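# Pull out the tray of the unbanded slide box

## Task

Push or pull the inner tray of the slide box that has no band so that several centimetres of it stick out past its sleeve, and let it stay that way on its own, with the robot no longer holding it. The further out, the better. The other slide box, the one with the band, must end up roughly where it started, with its tray still closed.

## Robot and tools

Robot: two arms, left_arm and right_arm, each with a parallel two-finger gripper. The scene frame has its origin on the table top between the arms, +z up, +x out over the table; left_arm stands on the +y side. The names left and right do not refer to sides of a camera image. Bases: left_arm at (-0.028, +0.322, 0) m, quat_wxyz (+0.998, 0, 0, -0.063); right_arm at (+0.015, -0.262, 0) m, quat_wxyz (+0.995, 0, 0, +0.099). Mounting plates and the metal frame behind the arms are fixed obstacles.

Gripper axes: fingers point along the gripper's +z and close along its y. The reported end_effector_position is the point between the finger pads, roughly 1 cm short of the tips.

Row format (used by both motion tools): 14 numbers, each in [-1, 1]. First 7 for left_arm: dx, dy, dz, rx, ry, rz, opening; then the same 7 for right_arm. Always send all 14, even when one arm should stay still. dx..rz are an offset, not a pose, expressed in that gripper's own axes, relative to the gripper pose measured at the start of the action (for a call's first action, the pose in the latest result). Scale: 1.0 equals 0.6 m of travel or 180 degrees of turn. rx, ry, rz form a single rotation vector. Opening is absolute: +1 fully open (0.094 m), -1 closed.

execute_actions(actions): a list of actions. Each action is a table of up to 15 rows; each row lasts one control step of 1/30 s, and if fewer than 15 rows are given the last row repeats to fill 15 steps. Every row is measured from the action's start pose, not from the row before. An empty list just returns state and images. Per step the command is clipped to 70 mm and 16 degrees from the measured pose, so a large offset may need several actions; after an action the arm only continues to its last clipped pose. Position wins over orientation when both cannot be met.

move(target, speed, blocking): target is one 14-number row, offsets from the pose in the last result showing one. The gripper follows a straight path there; both arms finish together, in 0.5 to 10 s (cut short at 10 s). speed is each arm's top path speed in m/s, 0.002 to 0.5, default 0.25; turning up to twice that in rad/s. Opening is applied at the start. Paths ignore obstacles and the other arm. Faster moves and targets set deeper past contact push harder. The result adds a move: line with an ending (done, off_target, moving, held, fault) and limits (paced = pose clipped; held = steps blocked, after which the arm may jump faster than speed), plus each gripper's distance from its target. With blocking=false you get a result after 0.5 s while the arm keeps going; check with wait(0), and call wait or stop before sending new rows or moves.

wait(seconds): 0 to 10; the arms hold their last command; returns early if a running move ends. stop(): brakes a running move (needs stopping distance; fingers keep moving). zoom_image(camera, region): camera is cam_high, cam_low, cam_left_wrist or cam_right_wrist; region [x0, y0, x1, y1] in image pixels from the top-left, at most 504 by 504. read_manual(section): returns licence texts only. finished_scene(scene): ends the current scene, given its number; cannot be undone, and the reply tells whether the task succeeded.

Results: a state line per arm with gripper position (m) and quat_wxyz in the scene frame; printed positions may be off, more so at long reach. Hand target lines show where the controller currently drives each gripper. grip_measured is the finger opening on the command scale (last Joint positions number is metres), each gripper off by up to about 1 mm. Joint torques are raw drive outputs with offsets and noise. pose unreachable means the clearance check altered or blocked that arm's command. FAULT, MOTOR HOT (from 85 °C) and OVER-TEMPERATURE FAULT (100 °C, arm drops) lines report trouble. Images come from cam_high, cam_low, cam_left_wrist, cam_right_wrist, all 504x504; calibrations are given and may be a little off.

Practical points: arms tend to end a centimetre or more low and zero offsets let them sag; to hold an arm, send the offset back to its desired pose in the first call of a reply, zeros afterwards, raising the aim if it stays low. To grip, command an opening about 0.03 below grip_measured. Joint limits (rad): waist ±2.880, shoulder 0 to 3.142, elbow 0 to 3.019, wrist pitch -1.693 to 1.571, wrist yaw ±1.571, wrist roll ±2.094. The robot keeps its last command while you think. Avoid: arms colliding or pressing each other, knocking anything off the table, disturbing or opening the banded box, drops, slams and hard pushes; random brief tugs or nudges may occur. Let go of the tray before ending so it stays out unaided.

Each tool is called after "Request:" by a JSON object that holds its "name" and its "arguments", one argument or row to a line.

## Session

Request:
{"name": "execute_actions", "arguments": {
  "actions": []
}}

Scene clock: 0.00 s.
left_arm: end_effector_position=(+0.2705, +0.5772, +0.3391) grip_measured=+1.000 end_effector_quat_wxyz=(+0.045, -0.183, +0.867, +0.461) | right_arm: end_effector_position=(+0.5122, -0.8052, +0.2241) grip_measured=+1.000 end_effector_quat_wxyz=(+0.639, +0.634, +0.137, -0.413)
Joint positions: left_arm=[ 0.479  1.147  1.156 -1.246 -0.922  0.104  0.094] | right_arm=[-0.802  2.239  1.593  1.235  1.281  0.213  0.094]
Joint velocities: left_arm=[ 0.005 -0.005 -0.002 -0.012  0.022 -0.051  0.   ] | right_arm=[-0.015 -0.015  0.002 -0.017  0.022  0.022  0.   ]
Joint torques (N m, as the arm reports them, + toward a larger angle): no reading
Motor temperatures (°C, as the motors report them): left_arm=[23 24 23 21 24 23] | right_arm=[24 23 21 20 20 24]
Hand target (left_arm): +0.275, +0.579, +0.347; +0.053, -0.187, +0.865, +0.462
Hand target (right_arm): +0.515, -0.807, +0.227; +0.642, +0.634, +0.132, -0.411

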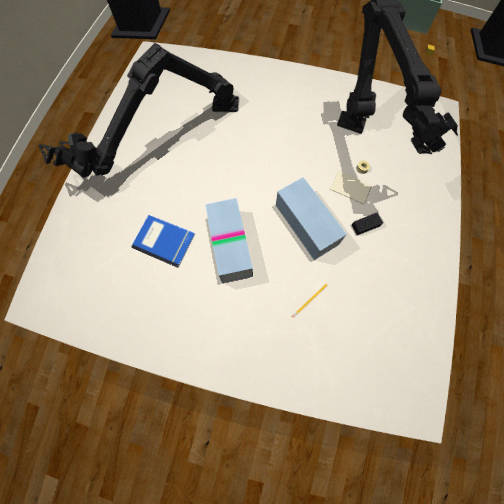

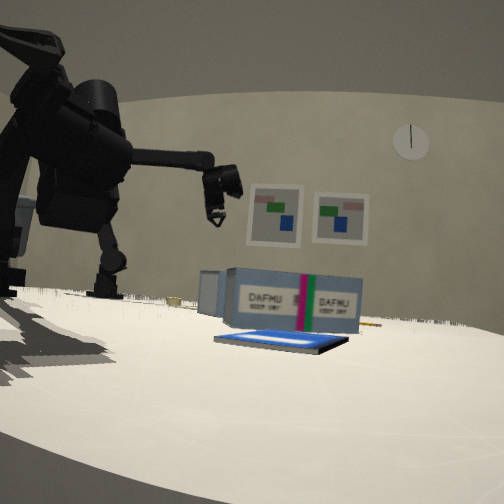

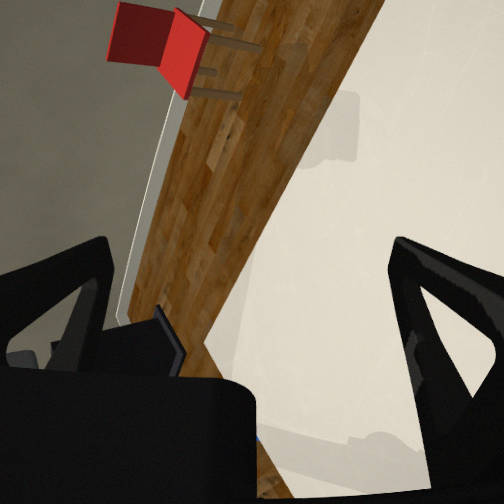

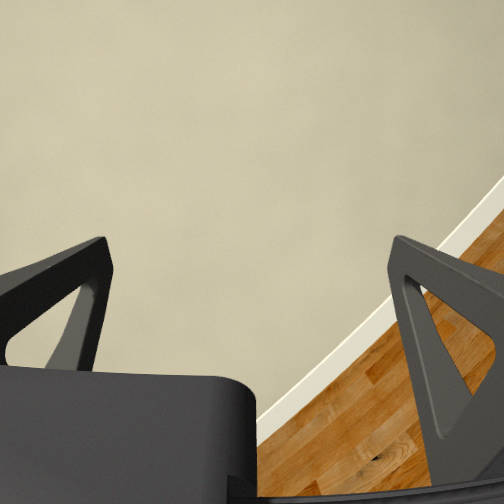

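Request:
{"name": "zoom_image", "arguments": {
  "camera": "cam_high",
  "region": [190, 160, 400, 300]
}}

Request:
{"name": "zoom_image", "arguments": {
  "camera": "cam_low",
  "region": [150, 240, 400, 360]
}}

Region (190, 160, 400, 300) of cam_high's 504x504 image, scaled by 2.400, with more detail than that image has.

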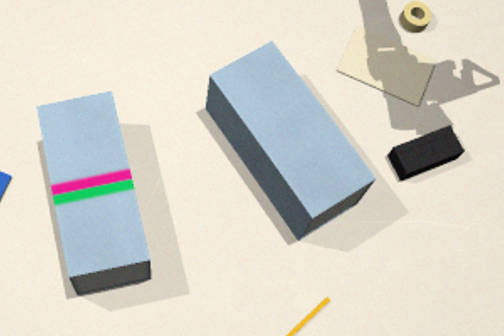

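Region (150, 240, 400, 360) of cam_low's 504x504 image, scaled by 2.016, with more detail than that image has; it fills the top 242 rows of this view, and the rest is white.

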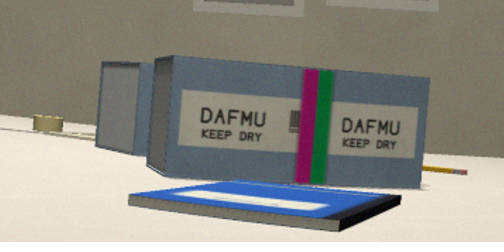

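Request:
{"name": "move", "arguments": {
  "target": [-0.1957,-0.645,-0.3942,0.272,0.1451,-0.1083,0.4,-0.415,-0.0425,-0.5285,-0.3883,0.4274,-0.3408,-1],
  "speed": 0.35
}}

Scene clock: 4.80 s.
left_arm: end_effector_position=(+0.5251, +0.2312, +0.1926) grip_measured=+0.403 end_effector_quat_wxyz=(-0.013, -0.378, +0.926, +0.011) | right_arm: end_effector_position=(+0.4338, -0.4199, +0.2960) grip_measured=-0.985 end_effector_quat_wxyz=(+0.361, +0.164, +0.915, -0.073)
Joint positions: left_arm=[-0.037  1.842  1.74  -1.503 -0.004 -0.937  0.066] | right_arm=[-0.551  1.065  1.014 -0.767  0.017 -0.005  0.001]
Joint velocities: left_arm=[-0.015 -0.005 -0.007 -0.007  0.037 -0.022  0.002] | right_arm=[-0.005 -0.005 -0.012 -0.017  0.037  0.022  0.   ]
Joint torques (N m, as the arm reports them, + toward a larger angle): left_arm=[ -0.93 -14.77  14.56   0.92  -0.15  -0.03] | right_arm=[ 0.36 -7.3  13.62  0.77 -0.11 -0.18]
Motor temperatures (°C, as the motors report them): left_arm=[23 24 26 21 24 23] | right_arm=[24 24 23 20 20 24]
Hand target (left_arm): +0.543, +0.222, +0.201; +0.006, -0.380, +0.925, -0.002
Hand target (right_arm): +0.441, -0.420, +0.321; +0.376, +0.153, +0.911, -0.077
Off the commanded pose (left_arm): 0.020 m, 2 deg.
Off the commanded pose (right_arm): 0.038 m, 2 deg.
move: off_target (left_arm, right_arm)
camera_calibration (this result's frames):
cam_left_wrist: T_world_to_cam=[[0.699996, -0.712815, -0.0435932, -0.192969], [-0.547988, -0.575271, 0.607267, 0.305556], [-0.457947, -0.401196, -0.793301, 0.612143], [0, 0, 0, 1]] pos_world=[0.582847, 0.283815, 0.291647]
cam_right_wrist: T_world_to_cam=[[-0.35964, -0.933073, 0.00583115, -0.232647], [-0.924829, 0.355619, -0.135008, 0.592117], [0.123899, -0.0539471, -0.990827, 0.33856], [0, 0, 0, 1]] pos_world=[0.42199, -0.40938, 0.416752]

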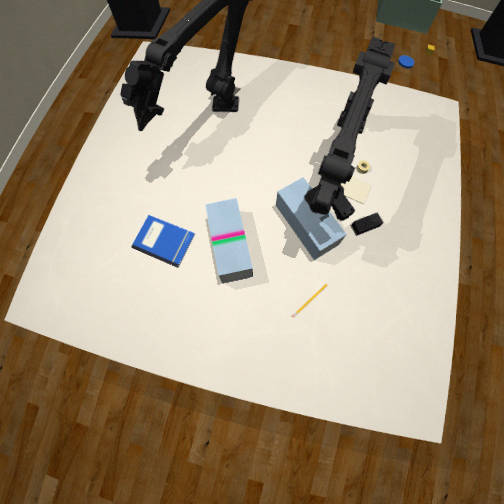

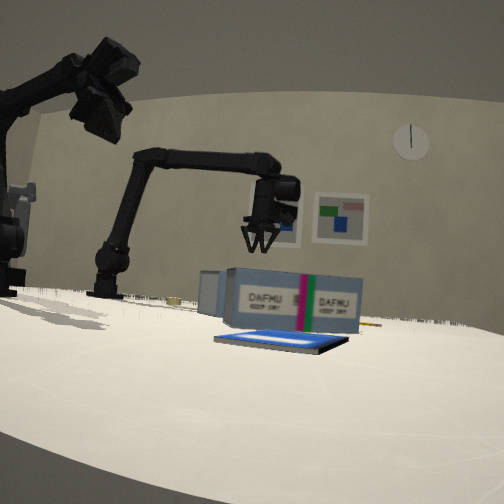

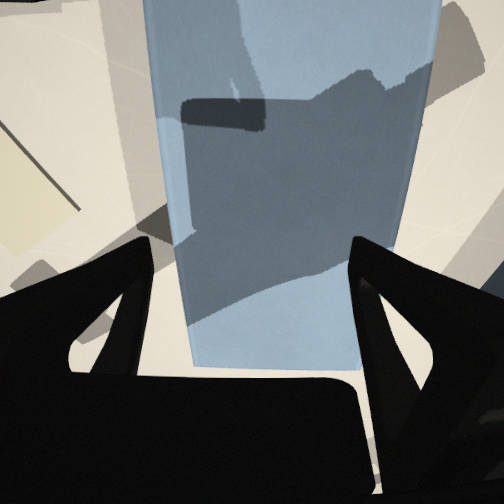

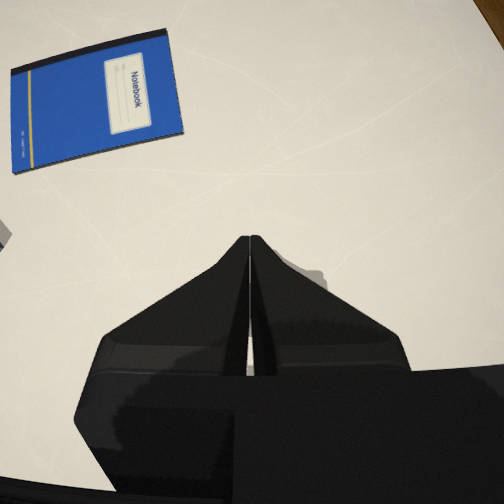

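Request:
{"name": "move", "arguments": {
  "target": [-0.007,-0.036,0.08,0,0,0,0.4,0.521,0.6515,-0.0323,-0.3191,-0.1594,-0.1858,-1],
  "speed": 0.3
}}

Scene clock: 7.73 s.
left_arm: end_effector_position=(+0.5415, +0.2286, +0.1633) grip_measured=+0.403 end_effector_quat_wxyz=(-0.004, -0.379, +0.926, +0.005) | right_arm: end_effector_position=(+0.3433, +0.0192, +0.0763) grip_measured=-0.985 end_effector_quat_wxyz=(+0.547, -0.303, +0.748, +0.223)
Joint positions: left_arm=[-0.037  1.884  1.724 -1.424 -0.004 -0.939  0.066] | right_arm=[ 0.474  1.526  0.29   0.926 -0.095 -0.029  0.001]
Joint velocities: left_arm=[ 0.005 -0.005 -0.002  0.002  0.022  0.007 -0.001] | right_arm=[-0.005 -0.015  0.007 -0.007 -0.022 -0.051  0.   ]
Joint torques (N m, as the arm reports them, + toward a larger angle): left_arm=[ -1.14 -15.     9.14   1.12  -0.24  -0.01] | right_arm=[ 0.   -7.96  6.13  2.65 -0.11 -0.2 ]
Motor temperatures (°C, as the motors report them): left_arm=[23 25 26 21 24 23] | right_arm=[24 24 23 20 20 24]
Hand target (left_arm): +0.541, +0.220, +0.144; -0.013, -0.378, +0.926, +0.011
Hand target (right_arm): +0.351, +0.027, +0.090; +0.566, -0.306, +0.732, +0.224
Off the commanded pose (left_arm): 0.021 m, 1 deg.
Off the commanded pose (right_arm): 0.017 m, 3 deg.
move: off_target (left_arm, right_arm)
camera_calibration (this result's frames):
cam_left_wrist: T_world_to_cam=[[0.702092, -0.711597, -0.0263716, -0.211878], [-0.5596, -0.574271, 0.597546, 0.338457], [-0.440356, -0.404775, -0.801401, 0.587929], [0, 0, 0, 1]] pos_world=[0.597057, 0.281572, 0.263336]
cam_right_wrist: T_world_to_cam=[[0.69613, -0.717803, -0.0126763, -0.219388], [-0.579159, -0.551063, -0.600753, 0.256882], [0.424237, 0.425544, -0.799334, 0.0288752], [0, 0, 0, 1]] pos_world=[0.289249, -0.028207, 0.174623]

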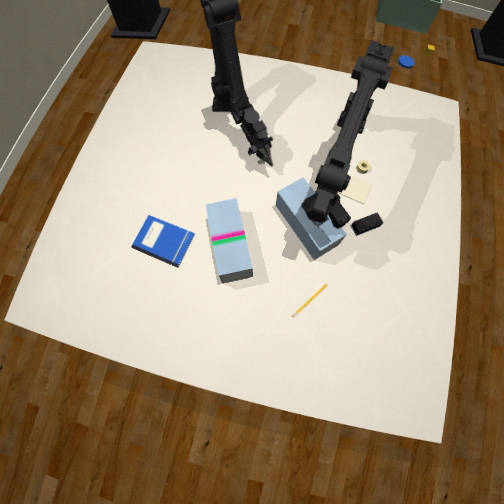

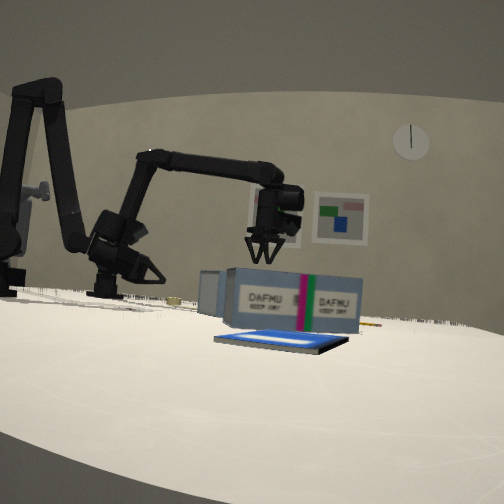

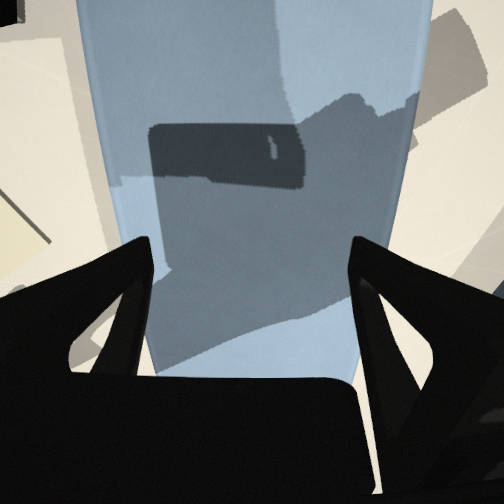

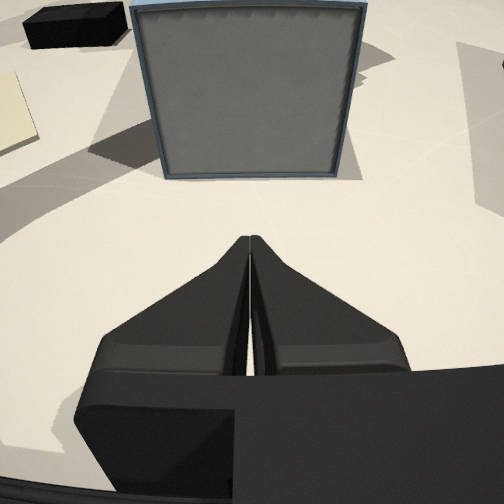

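Request:
{"name": "move", "arguments": {
  "target": [0,0,0.11,0,0,0,0.4,-0.025,0,0.115,0,-0.01,0,-1],
  "speed": 0.05
}}

Scene clock: 9.90 s.
left_arm: end_effector_position=(+0.5418, +0.2285, +0.1293) grip_measured=+0.402 end_effector_quat_wxyz=(+0.010, -0.379, +0.925, -0.004) | right_arm: end_effector_position=(+0.3864, +0.0593, +0.0648) grip_measured=-0.985 end_effector_quat_wxyz=(+0.548, -0.304, +0.747, +0.220)
Joint positions: left_arm=[-0.037  1.882  1.63  -1.299 -0.004 -0.939  0.066] | right_arm=[ 0.489  1.679  0.446  0.926 -0.077 -0.03   0.001]
Joint velocities: left_arm=[-0.005 -0.015  0.012 -0.002 -0.051 -0.051 -0.001] | right_arm=[-0.015 -0.015  0.017  0.012 -0.051 -0.095 -0.001]
Joint torques (N m, as the arm reports them, + toward a larger angle): left_arm=[  0.43 -14.04   7.69   1.82  -0.22   0.12] | right_arm=[ 0.56 -8.91  6.39  2.51  0.08  0.03]
Motor temperatures (°C, as the motors report them): left_arm=[23 25 26 21 24 23] | right_arm=[24 24 23 20 20 24]
Hand target (left_arm): +0.539, +0.229, +0.098; -0.005, -0.379, +0.926, +0.005
Hand target (right_arm): +0.393, +0.069, +0.071; +0.558, -0.300, +0.739, +0.227
Off the commanded pose (left_arm): 0.032 m, 2 deg.
Off the commanded pose (right_arm): 0.013 m, 2 deg.
move: off_target (left_arm, right_arm)
camera_calibration (this result's frames):
cam_left_wrist: T_world_to_cam=[[0.702517, -0.711667, 0.000145064, -0.21662], [-0.578698, -0.571139, 0.582158, 0.370506], [-0.41422, -0.40906, -0.813076, 0.549106], [0, 0, 0, 1]] pos_world=[0.594041, 0.282067, 0.230803]
cam_right_wrist: T_world_to_cam=[[0.695301, -0.71869, -0.00643834, -0.220837], [-0.576448, -0.552293, -0.60223, 0.296112], [0.429261, 0.422442, -0.798297, -0.0174625], [0, 0, 0, 1]] pos_world=[0.331737, 0.0122039, 0.162965]

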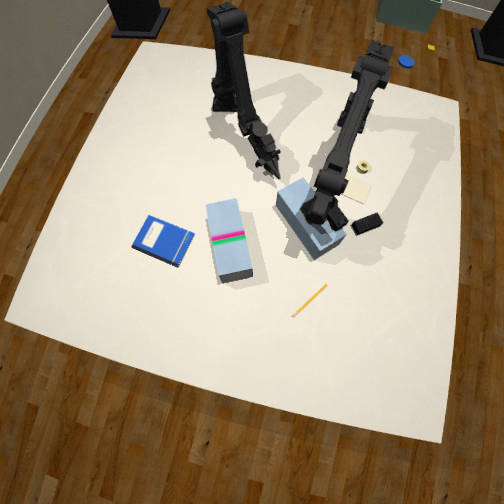

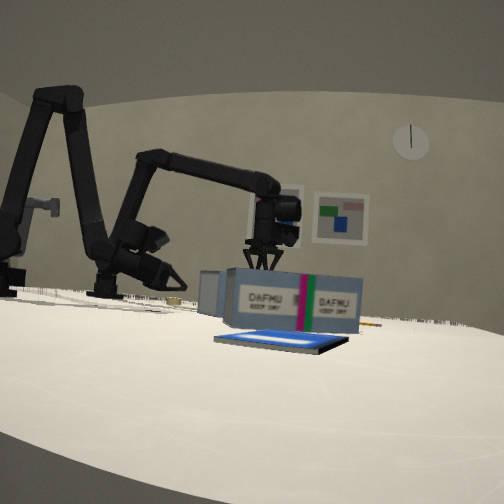

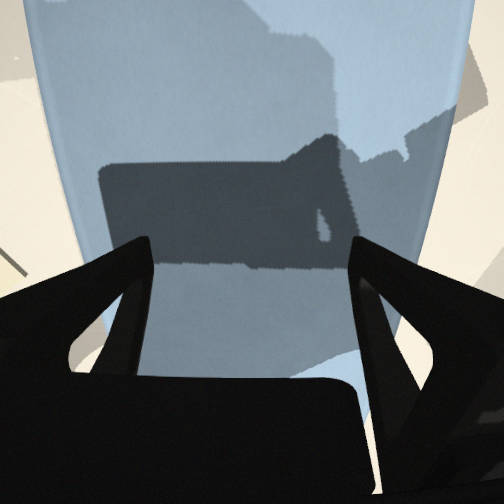

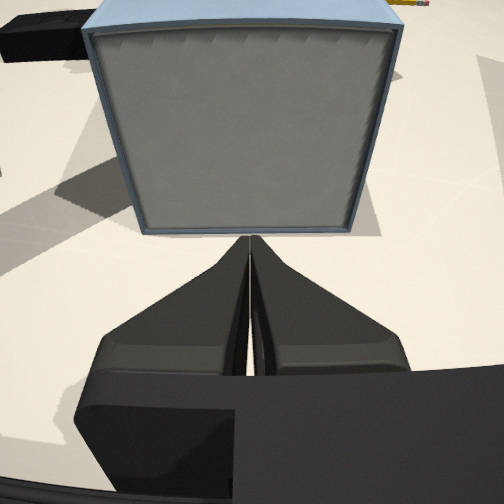

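Request:
{"name": "move", "arguments": {
  "target": [0,0,0.075,0,0,0,0.4,-0.047,0.008,0.125,0,-0.012,0,-1],
  "speed": 0.04
}}

Scene clock: 12.27 s.
left_arm: end_effector_position=(+0.5457, +0.2291, +0.1305) grip_measured=+0.402 end_effector_quat_wxyz=(+0.036, -0.379, +0.925, -0.015) | right_arm: end_effector_position=(+0.4325, +0.1057, +0.0729) grip_measured=-0.985 end_effector_quat_wxyz=(+0.566, -0.301, +0.735, +0.221)
Joint positions: left_arm=[-0.037  1.856  1.593 -1.231 -0.011 -0.939  0.066] | right_arm=[ 0.51   1.777  0.618  0.893 -0.051 -0.03   0.001]
Joint velocities: left_arm=[-0.005 -0.015 -0.012 -0.007 -0.022 -0.037  0.001] | right_arm=[-0.015 -0.015 -0.007 -0.012 -0.066 -0.037  0.001]
Joint torques (N m, as the arm reports them, + toward a larger angle): left_arm=[  0.29 -12.56   7.03   2.09  -0.02   0.14] | right_arm=[  0.74 -10.68   8.09   1.01   0.04   0.04]
Motor temperatures (°C, as the motors report them): left_arm=[23 25 26 21 24 23] | right_arm=[24 24 23 20 20 24]
Hand target (left_arm): +0.540, +0.229, +0.086; +0.010, -0.379, +0.925, -0.003
Hand target (right_arm): +0.440, +0.118, +0.071; +0.563, -0.300, +0.737, +0.226
Off the commanded pose (left_arm): 0.046 m, 3 deg.
Off the commanded pose (right_arm): 0.015 m, 1 deg.
move: off_target (left_arm, right_arm)
camera_calibration (this result's frames):
cam_left_wrist: T_world_to_cam=[[0.701564, -0.711384, 0.0417325, -0.223959], [-0.610676, -0.569998, 0.549707, 0.393808], [-0.367265, -0.411139, -0.834315, 0.529577], [0, 0, 0, 1]] pos_world=[0.592106, 0.282879, 0.234701]
cam_right_wrist: T_world_to_cam=[[0.691452, -0.722411, 0.00398631, -0.218144], [-0.556316, -0.535979, -0.635012, 0.345163], [0.460876, 0.436863, -0.772492, -0.0675336], [0, 0, 0, 1]] pos_world=[0.373981, 0.0569132, 0.167883]

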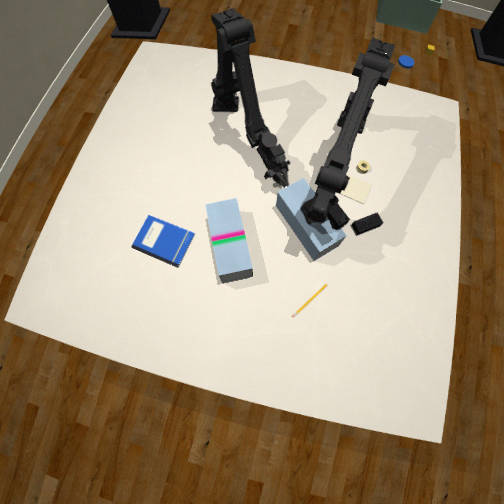

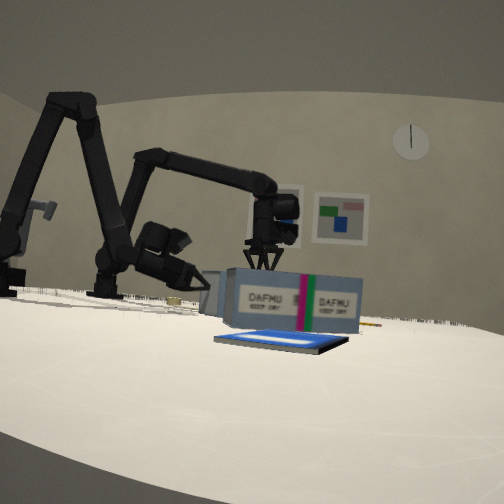

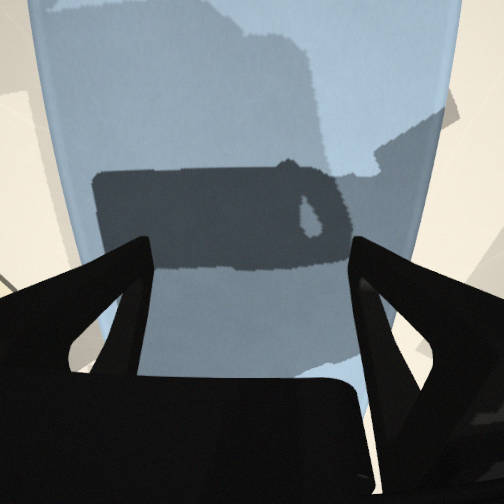

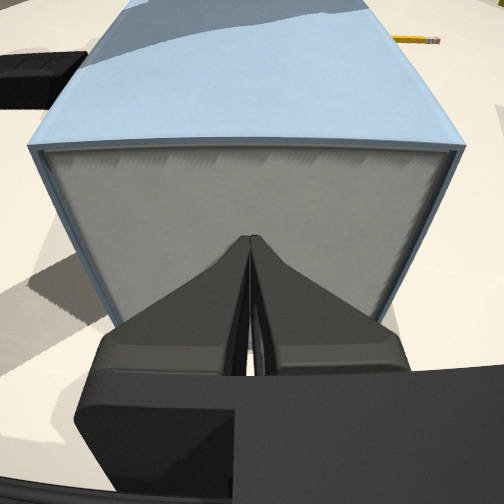

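Request:
{"name": "move", "arguments": {
  "target": [0.005,0,0.075,0,0,0,0.4,-0.012,0.008,0.11,0,0,0,-1],
  "speed": 0.04
}}

Request:
{"name": "zoom_image", "arguments": {
  "camera": "cam_high",
  "region": [240, 160, 400, 300]
}}

Scene clock: 14.33 s.
left_arm: end_effector_position=(+0.5619, +0.2339, +0.1332) grip_measured=+0.402 end_effector_quat_wxyz=(+0.077, -0.381, +0.921, -0.030) | right_arm: end_effector_position=(+0.4693, +0.1363, +0.0730) grip_measured=-0.985 end_effector_quat_wxyz=(+0.575, -0.295, +0.732, +0.217)
Joint positions: left_arm=[-0.029  1.84   1.571 -1.138 -0.029 -0.938  0.066] | right_arm=[ 0.515  1.857  0.752  0.856 -0.029 -0.03   0.001]
Joint velocities: left_arm=[-0.015 -0.015 -0.017  0.007  0.051 -0.007 -0.   ] | right_arm=[-0.005 -0.005  0.002 -0.002  0.037  0.051 -0.   ]
Joint torques (N m, as the arm reports them, + toward a larger angle): left_arm=[ -0.76 -12.76   6.43   1.16   0.37   0.09] | right_arm=[  1.3  -11.11   9.4    0.65  -0.07  -0.02]
Motor temperatures (°C, as the motors report them): left_arm=[23 25 27 21 24 23] | right_arm=[24 24 24 20 20 24]
Hand target (left_arm): +0.545, +0.228, +0.088; +0.036, -0.379, +0.925, -0.015
Hand target (right_arm): +0.475, +0.154, +0.064; +0.566, -0.301, +0.735, +0.221
Off the commanded pose (left_arm): 0.050 m, 5 deg.
Off the commanded pose (right_arm): 0.022 m, 1 deg.
move: off_target (left_arm, right_arm)
camera_calibration (this result's frames):
cam_left_wrist: T_world_to_cam=[[0.700812, -0.706142, 0.101125, -0.240704], [-0.652353, -0.577063, 0.491359, 0.437847], [-0.288614, -0.410319, -0.865067, 0.499445], [0, 0, 0, 1]] pos_world=[0.598466, 0.287626, 0.241254]
cam_right_wrist: T_world_to_cam=[[0.679907, -0.733228, 0.0101647, -0.215046], [-0.554201, -0.522877, -0.647658, 0.380268], [0.480196, 0.434714, -0.761863, -0.107285], [0, 0, 0, 1]] pos_world=[0.408474, 0.087794, 0.166733]

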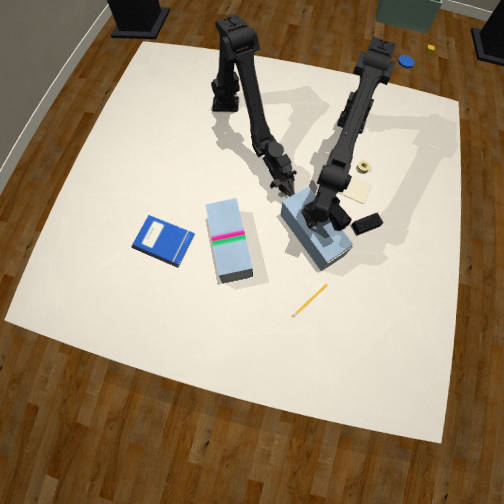

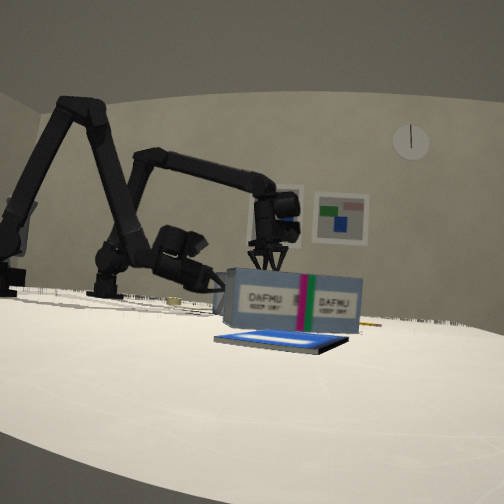

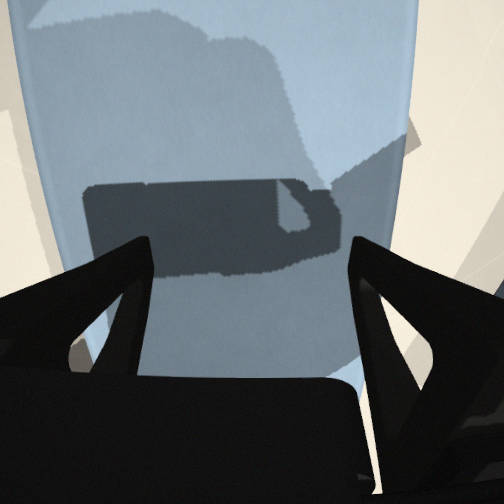

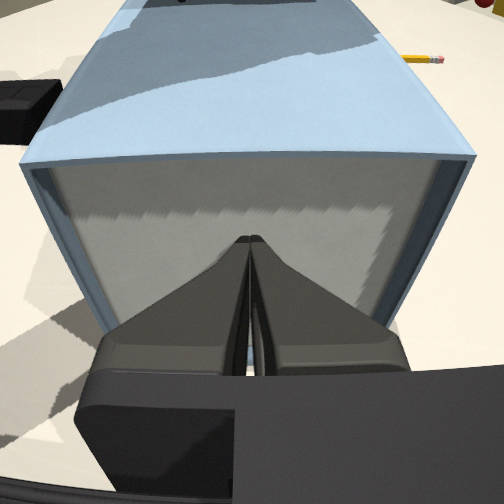

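Region (240, 160, 400, 300) of cam_high's 504x504 image, scaled by 3.150, with more detail than that image has; it fills the top 441 rows of this view, and the rest is white.

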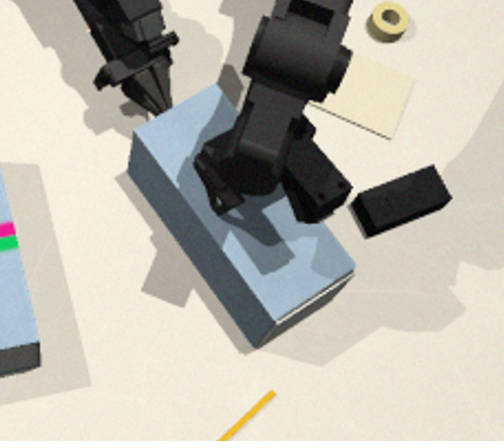

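Request:
{"name": "execute_actions", "arguments": {
  "actions": [
    [[0,0,0.115,-0.036,0.038,0,0.4,0,0,0,0,0,0,-1]],
    [[0,0,0.115,-0.02,0.02,0,0.4,0,0,0,0,0,0,-1]]
  ]
}}

Scene clock: 15.53 s.
left_arm: end_effector_position=(+0.5707, +0.2312, +0.1312) grip_measured=+0.402 end_effector_quat_wxyz=(+0.050, -0.382, +0.922, -0.027) | right_arm: end_effector_position=(+0.4692, +0.1361, +0.0731) grip_measured=-0.985 end_effector_quat_wxyz=(+0.575, -0.294, +0.732, +0.216)
Joint positions: left_arm=[-0.025  1.896  1.652 -1.215 -0.005 -0.936  0.066] | right_arm=[ 0.515  1.856  0.752  0.856 -0.028 -0.03   0.001]
Joint velocities: left_arm=[-0.005 -0.005 -0.017 -0.007  0.022  0.022 -0.001] | right_arm=[-0.005 -0.005 -0.002 -0.022  0.007  0.051 -0.001]
Joint torques (N m, as the arm reports them, + toward a larger angle): left_arm=[ 0.76 -9.8   9.65  1.87  0.27  0.14] | right_arm=[ -0.09 -14.58   5.39   1.71  -0.01  -0.05]
Motor temperatures (°C, as the motors report them): left_arm=[23 25 27 21 24 23] | right_arm=[24 24 24 20 20 24]
Hand target (left_arm): +0.572, +0.232, +0.065; +0.009, -0.383, +0.924, -0.010
Hand target (right_arm): +0.469, +0.136, +0.073; +0.575, -0.294, +0.732, +0.216
Off the commanded pose (left_arm): 0.069 m, 5 deg.
Off the commanded pose (right_arm): 0.000 m, 0 deg.
camera_calibration (this result's frames):
cam_left_wrist: T_world_to_cam=[[0.705675, -0.704681, 0.0738107, -0.248106], [-0.624495, -0.569379, 0.534616, 0.419679], [-0.334707, -0.42336, -0.841866, 0.525429], [0, 0, 0, 1]] pos_world=[0.613034, 0.286566, 0.236287]
cam_right_wrist: T_world_to_cam=[[0.679363, -0.73373, 0.010352, -0.21486], [-0.554508, -0.522559, -0.647652, 0.380252], [0.480611, 0.434251, -0.761866, -0.107148], [0, 0, 0, 1]] pos_world=[0.408316, 0.0875838, 0.166863]

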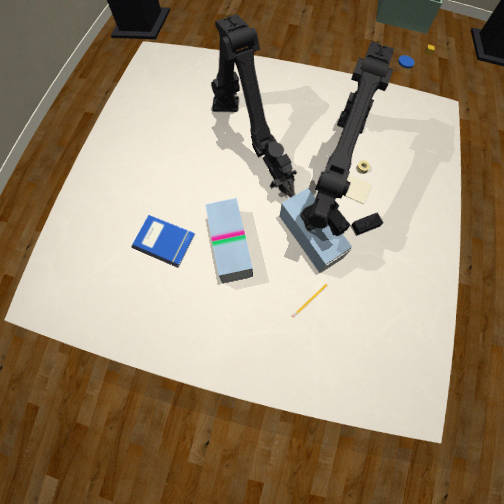

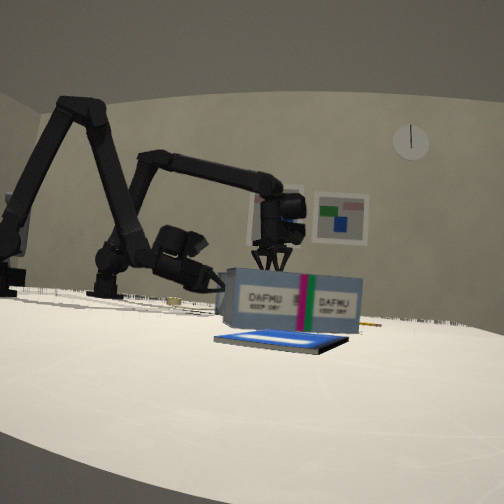

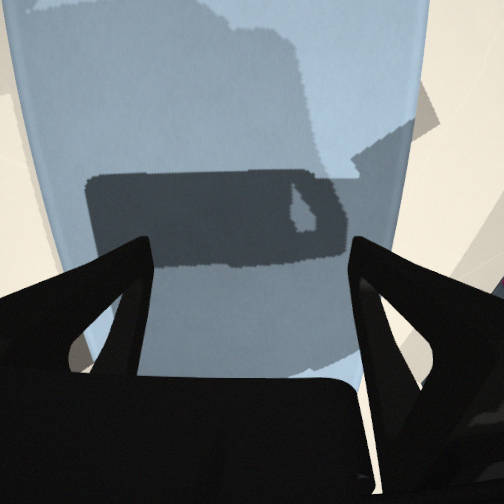

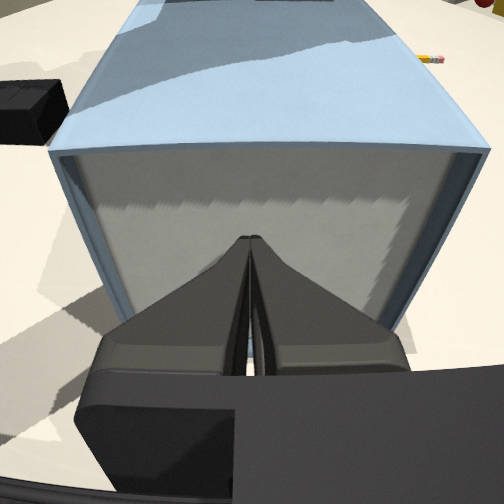

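Request:
{"name": "execute_actions", "arguments": {
  "actions": [
    [[0.04,0.02,0.105,-0.025,0.025,0,0.4,-0.005,0,0.03,0,0,0,-1]],
    [[0.04,0.01,0.105,-0.02,0.02,0,0.4,-0.008,0,0.035,0,0,0,-1]],
    [[0.04,0.01,0.105,-0.02,0.02,0,0.4,-0.008,0,0.035,0,0,0,-1]]
  ]
}}

Scene clock: 17.20 s.
left_arm: end_effector_position=(+0.5727, +0.2323, +0.1325) grip_measured=+0.402 end_effector_quat_wxyz=(+0.070, -0.382, +0.921, -0.034) | right_arm: end_effector_position=(+0.4755, +0.1408, +0.0737) grip_measured=-0.985 end_effector_quat_wxyz=(+0.573, -0.294, +0.734, +0.214)
Joint positions: left_arm=[-0.025  1.874  1.619 -1.161 -0.013 -0.936  0.066] | right_arm=[ 0.515  1.862  0.776  0.833 -0.025 -0.03   0.001]
Joint velocities: left_arm=[-0.005 -0.005  0.002 -0.017  0.007 -0.022 -0.001] | right_arm=[-0.015 -0.015 -0.007  0.002 -0.022  0.066  0.   ]
Joint torques (N m, as the arm reports them, + toward a larger angle): left_arm=[ -1.77 -11.72   6.03   1.54   0.35  -0.05] | right_arm=[  0.07 -12.3    9.84   0.93  -0.02  -0.06]
Motor temperatures (°C, as the motors report them): left_arm=[23 26 27 21 24 23] | right_arm=[24 24 24 20 20 24]
Hand target (left_arm): +0.555, +0.220, +0.071; +0.020, -0.383, +0.923, -0.015
Hand target (right_arm): +0.489, +0.154, +0.074; +0.574, -0.294, +0.733, +0.216
Off the commanded pose (left_arm): 0.068 m, 6 deg.
Off the commanded pose (right_arm): 0.020 m, 0 deg.
camera_calibration (this result's frames):
cam_left_wrist: T_world_to_cam=[[0.702583, -0.704063, 0.103303, -0.251132], [-0.646305, -0.570608, 0.506652, 0.437259], [-0.297769, -0.422731, -0.855939, 0.508192], [0, 0, 0, 1]] pos_world=[0.610368, 0.287519, 0.239386]
cam_right_wrist: T_world_to_cam=[[0.677232, -0.735689, 0.0109217, -0.214412], [-0.558529, -0.523699, -0.643261, 0.388337], [0.47896, 0.429537, -0.765569, -0.11006], [0, 0, 0, 1]] pos_world=[0.414818, 0.0929057, 0.167885]

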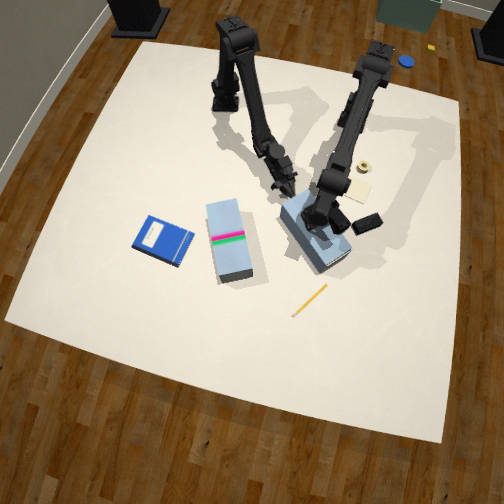

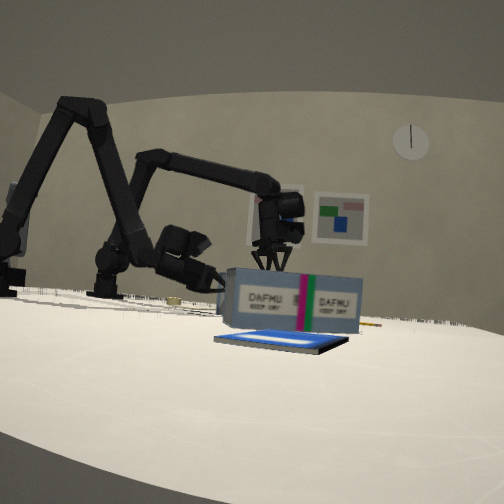

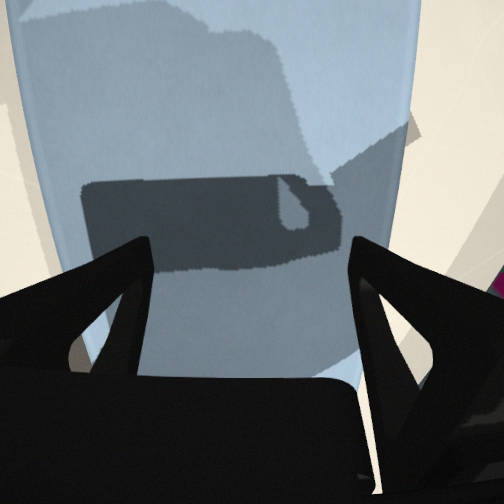

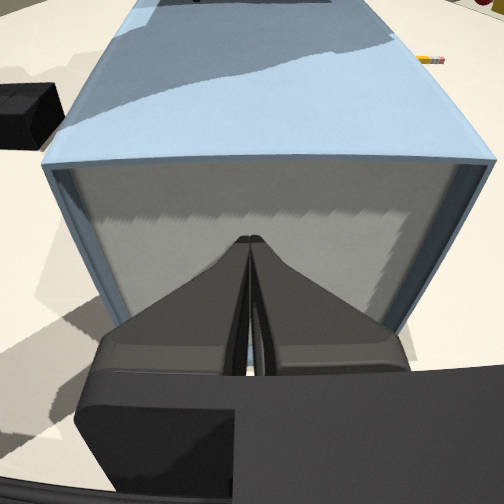

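Request:
{"name": "execute_actions", "arguments": {
  "actions": [
    [[0.04,0.01,0.105,-0.035,0.035,0,0.4,-0.008,0.005,0.055,0,0,0,-1]],
    [[0.04,0.01,0.105,-0.035,0.035,0,0.4,-0.01,0.005,0.055,0,0,0,-1]],
    [[0.04,0.01,0.105,-0.035,0.035,0,0.4,-0.01,0.005,0.055,0,0,0,-1]]
  ]
}}

Request:
{"name": "zoom_image", "arguments": {
  "camera": "cam_high",
  "region": [240, 160, 400, 300]
}}

Scene clock: 18.77 s.
left_arm: end_effector_position=(+0.5729, +0.2317, +0.1310) grip_measured=+0.402 end_effector_quat_wxyz=(+0.048, -0.383, +0.922, -0.023) | right_arm: end_effector_position=(+0.5069, +0.1689, +0.0747) grip_measured=-0.985 end_effector_quat_wxyz=(+0.575, -0.292, +0.734, +0.211)
Joint positions: left_arm=[-0.025  1.906  1.667 -1.226 -0.01  -0.936  0.066] | right_arm=[ 0.519  1.924  0.901  0.772 -0.012 -0.03   0.001]
Joint velocities: left_arm=[ 0.005 -0.024 -0.002 -0.007  0.007 -0.066  0.001] | right_arm=[-0.005 -0.015  0.007  0.012 -0.022  0.022 -0.   ]
Joint torques (N m, as the arm reports them, + toward a larger angle): left_arm=[ -1.24 -10.78   8.86  -0.53   0.62  -0.04] | right_arm=[  0.46 -13.56  10.44   0.9    0.15  -0.05]
Motor temperatures (°C, as the motors report them): left_arm=[23 26 27 21 24 23] | right_arm=[24 24 24 20 20 24]
Hand target (left_arm): +0.555, +0.220, +0.070; -0.017, -0.384, +0.923, +0.003
Hand target (right_arm): +0.519, +0.184, +0.073; +0.576, -0.292, +0.734, +0.212
Off the commanded pose (left_arm): 0.067 m, 8 deg.
Off the commanded pose (right_arm): 0.020 m, 0 deg.
camera_calibration (this result's frames):
cam_left_wrist: T_world_to_cam=[[0.706452, -0.704714, 0.0656029, -0.248682], [-0.620944, -0.572647, 0.53526, 0.420058], [-0.339638, -0.418872, -0.842136, 0.52802], [0, 0, 0, 1]] pos_world=[0.615851, 0.286468, 0.236138]
cam_right_wrist: T_world_to_cam=[[0.671016, -0.741305, 0.0143166, -0.211205], [-0.560362, -0.519685, -0.64492, 0.421652], [0.485522, 0.424729, -0.764116, -0.139075], [0, 0, 0, 1]] pos_world=[0.445523, 0.121629, 0.168687]

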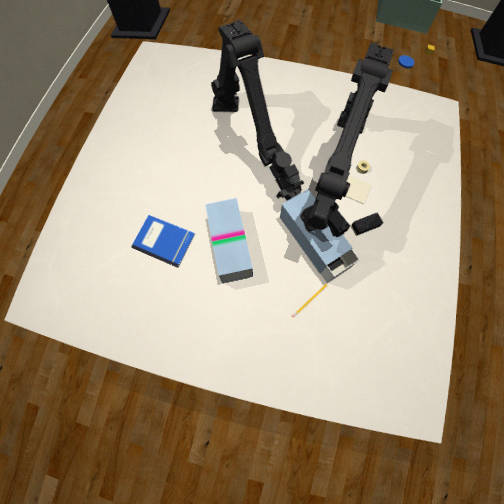

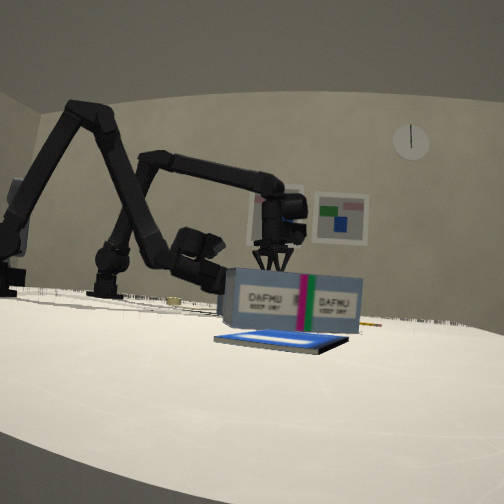

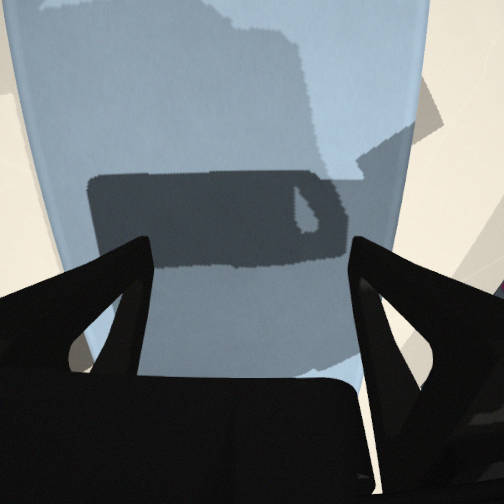

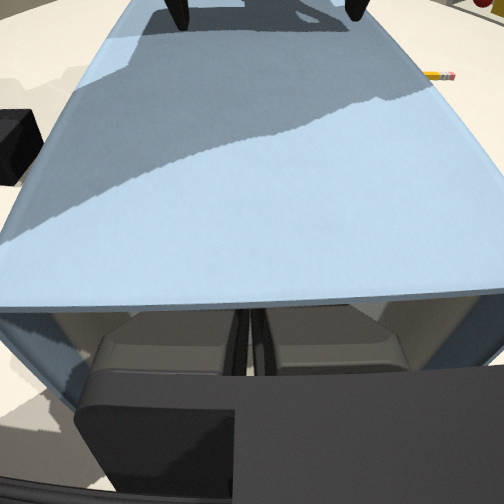

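Region (240, 160, 400, 300) of cam_high's 504x504 image, scaled by 3.150, with more detail than that image has; it fills the top 441 rows of this view, and the rest is white.

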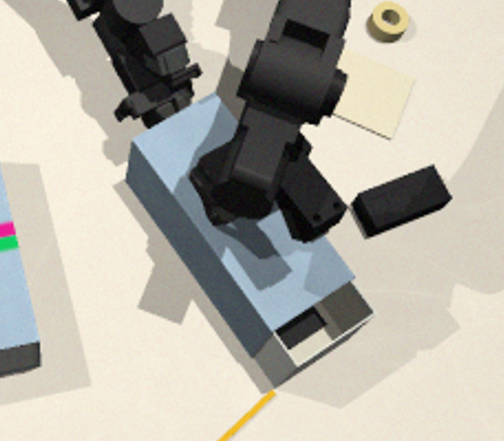

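Request:
{"name": "execute_actions", "arguments": {
  "actions": [
    [[0.04,0.01,0.105,-0.025,0.025,0,0.4,0.005,-0.005,0.055,0,-0.01,0,-1]],
    [[0.04,0.01,0.105,-0.025,0.025,0,0.4,0.0,0,0.045,0,-0.01,0,-1]]
  ]
}}

Request:
{"name": "zoom_image", "arguments": {
  "camera": "cam_high",
  "region": [240, 160, 400, 300]
}}

Scene clock: 19.90 s.
left_arm: end_effector_position=(+0.5794, +0.2355, +0.1317) grip_measured=+0.402 end_effector_quat_wxyz=(+0.062, -0.384, +0.921, -0.022) | right_arm: end_effector_position=(+0.5217, +0.1806, +0.0740) grip_measured=-0.985 end_effector_quat_wxyz=(+0.593, -0.286, +0.720, +0.218)
Joint positions: left_arm=[-0.022  1.906  1.667 -1.202 -0.027 -0.936  0.066] | right_arm=[ 0.517  1.979  0.951  0.825 -0.014 -0.03   0.001]
Joint velocities: left_arm=[ 0.005  0.015 -0.002  0.002 -0.081 -0.037  0.   ] | right_arm=[-0.005  0.005  0.002 -0.002 -0.037  0.022 -0.   ]
Joint torques (N m, as the arm reports them, + toward a larger angle): left_arm=[ -1.81 -12.1    6.65   0.61   0.64  -0.08] | right_arm=[  0.02 -13.02  10.45   1.8    0.    -0.05]
Motor temperatures (°C, as the motors report them): left_arm=[23 26 27 21 24 23] | right_arm=[24 24 24 20 20 24]
Hand target (left_arm): +0.559, +0.222, +0.070; +0.004, -0.385, +0.923, -0.001
Hand target (right_arm): +0.535, +0.194, +0.069; +0.597, -0.285, +0.717, +0.220
Off the commanded pose (left_arm): 0.069 m, 7 deg.
Off the commanded pose (right_arm): 0.021 m, 1 deg.
camera_calibration (this result's frames):
cam_left_wrist: T_world_to_cam=[[0.70814, -0.702069, 0.0750825, -0.253473], [-0.631776, -0.582552, 0.511363, 0.437641], [-0.315273, -0.409552, -0.856079, 0.517977], [0, 0, 0, 1]] pos_world=[0.61929, 0.289132, 0.238667]
cam_right_wrist: T_world_to_cam=[[0.670734, -0.741552, 0.0147244, -0.212269], [-0.536384, -0.49868, -0.68089, 0.421903], [0.512258, 0.448798, -0.732238, -0.172458], [0, 0, 0, 1]] pos_world=[0.457021, 0.130384, 0.164115]

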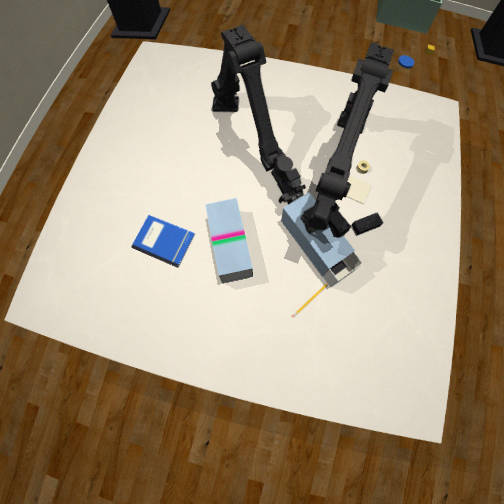

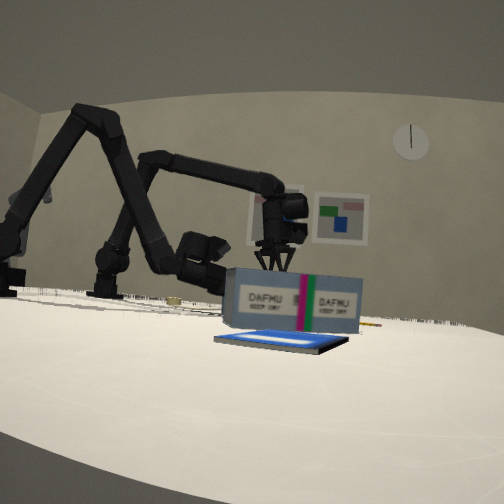

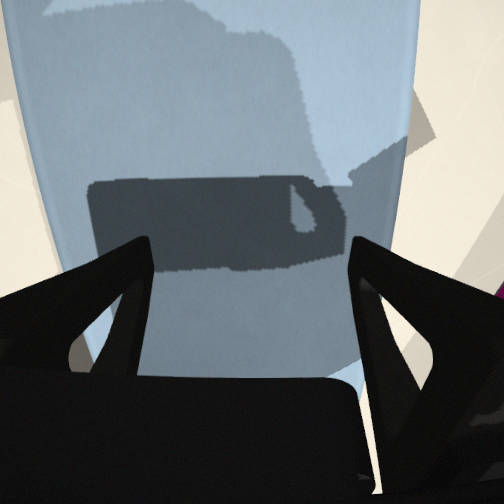

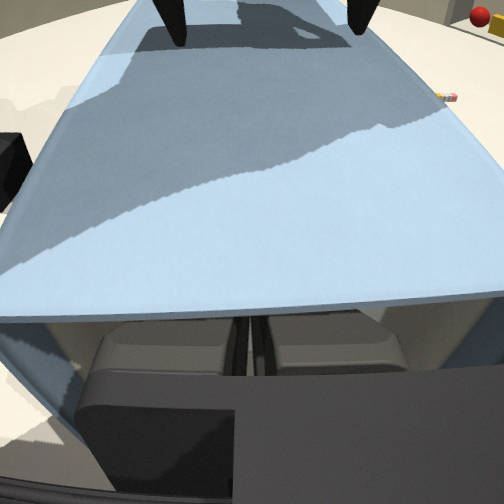

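Region (240, 160, 400, 300) of cam_high's 504x504 image, scaled by 3.150, with more detail than that image has; it fills the top 441 rows of this view, and the rest is white.

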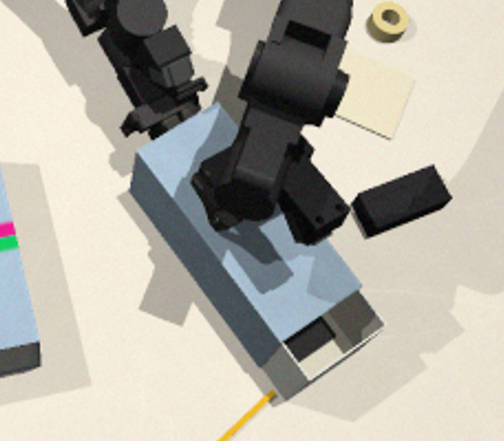

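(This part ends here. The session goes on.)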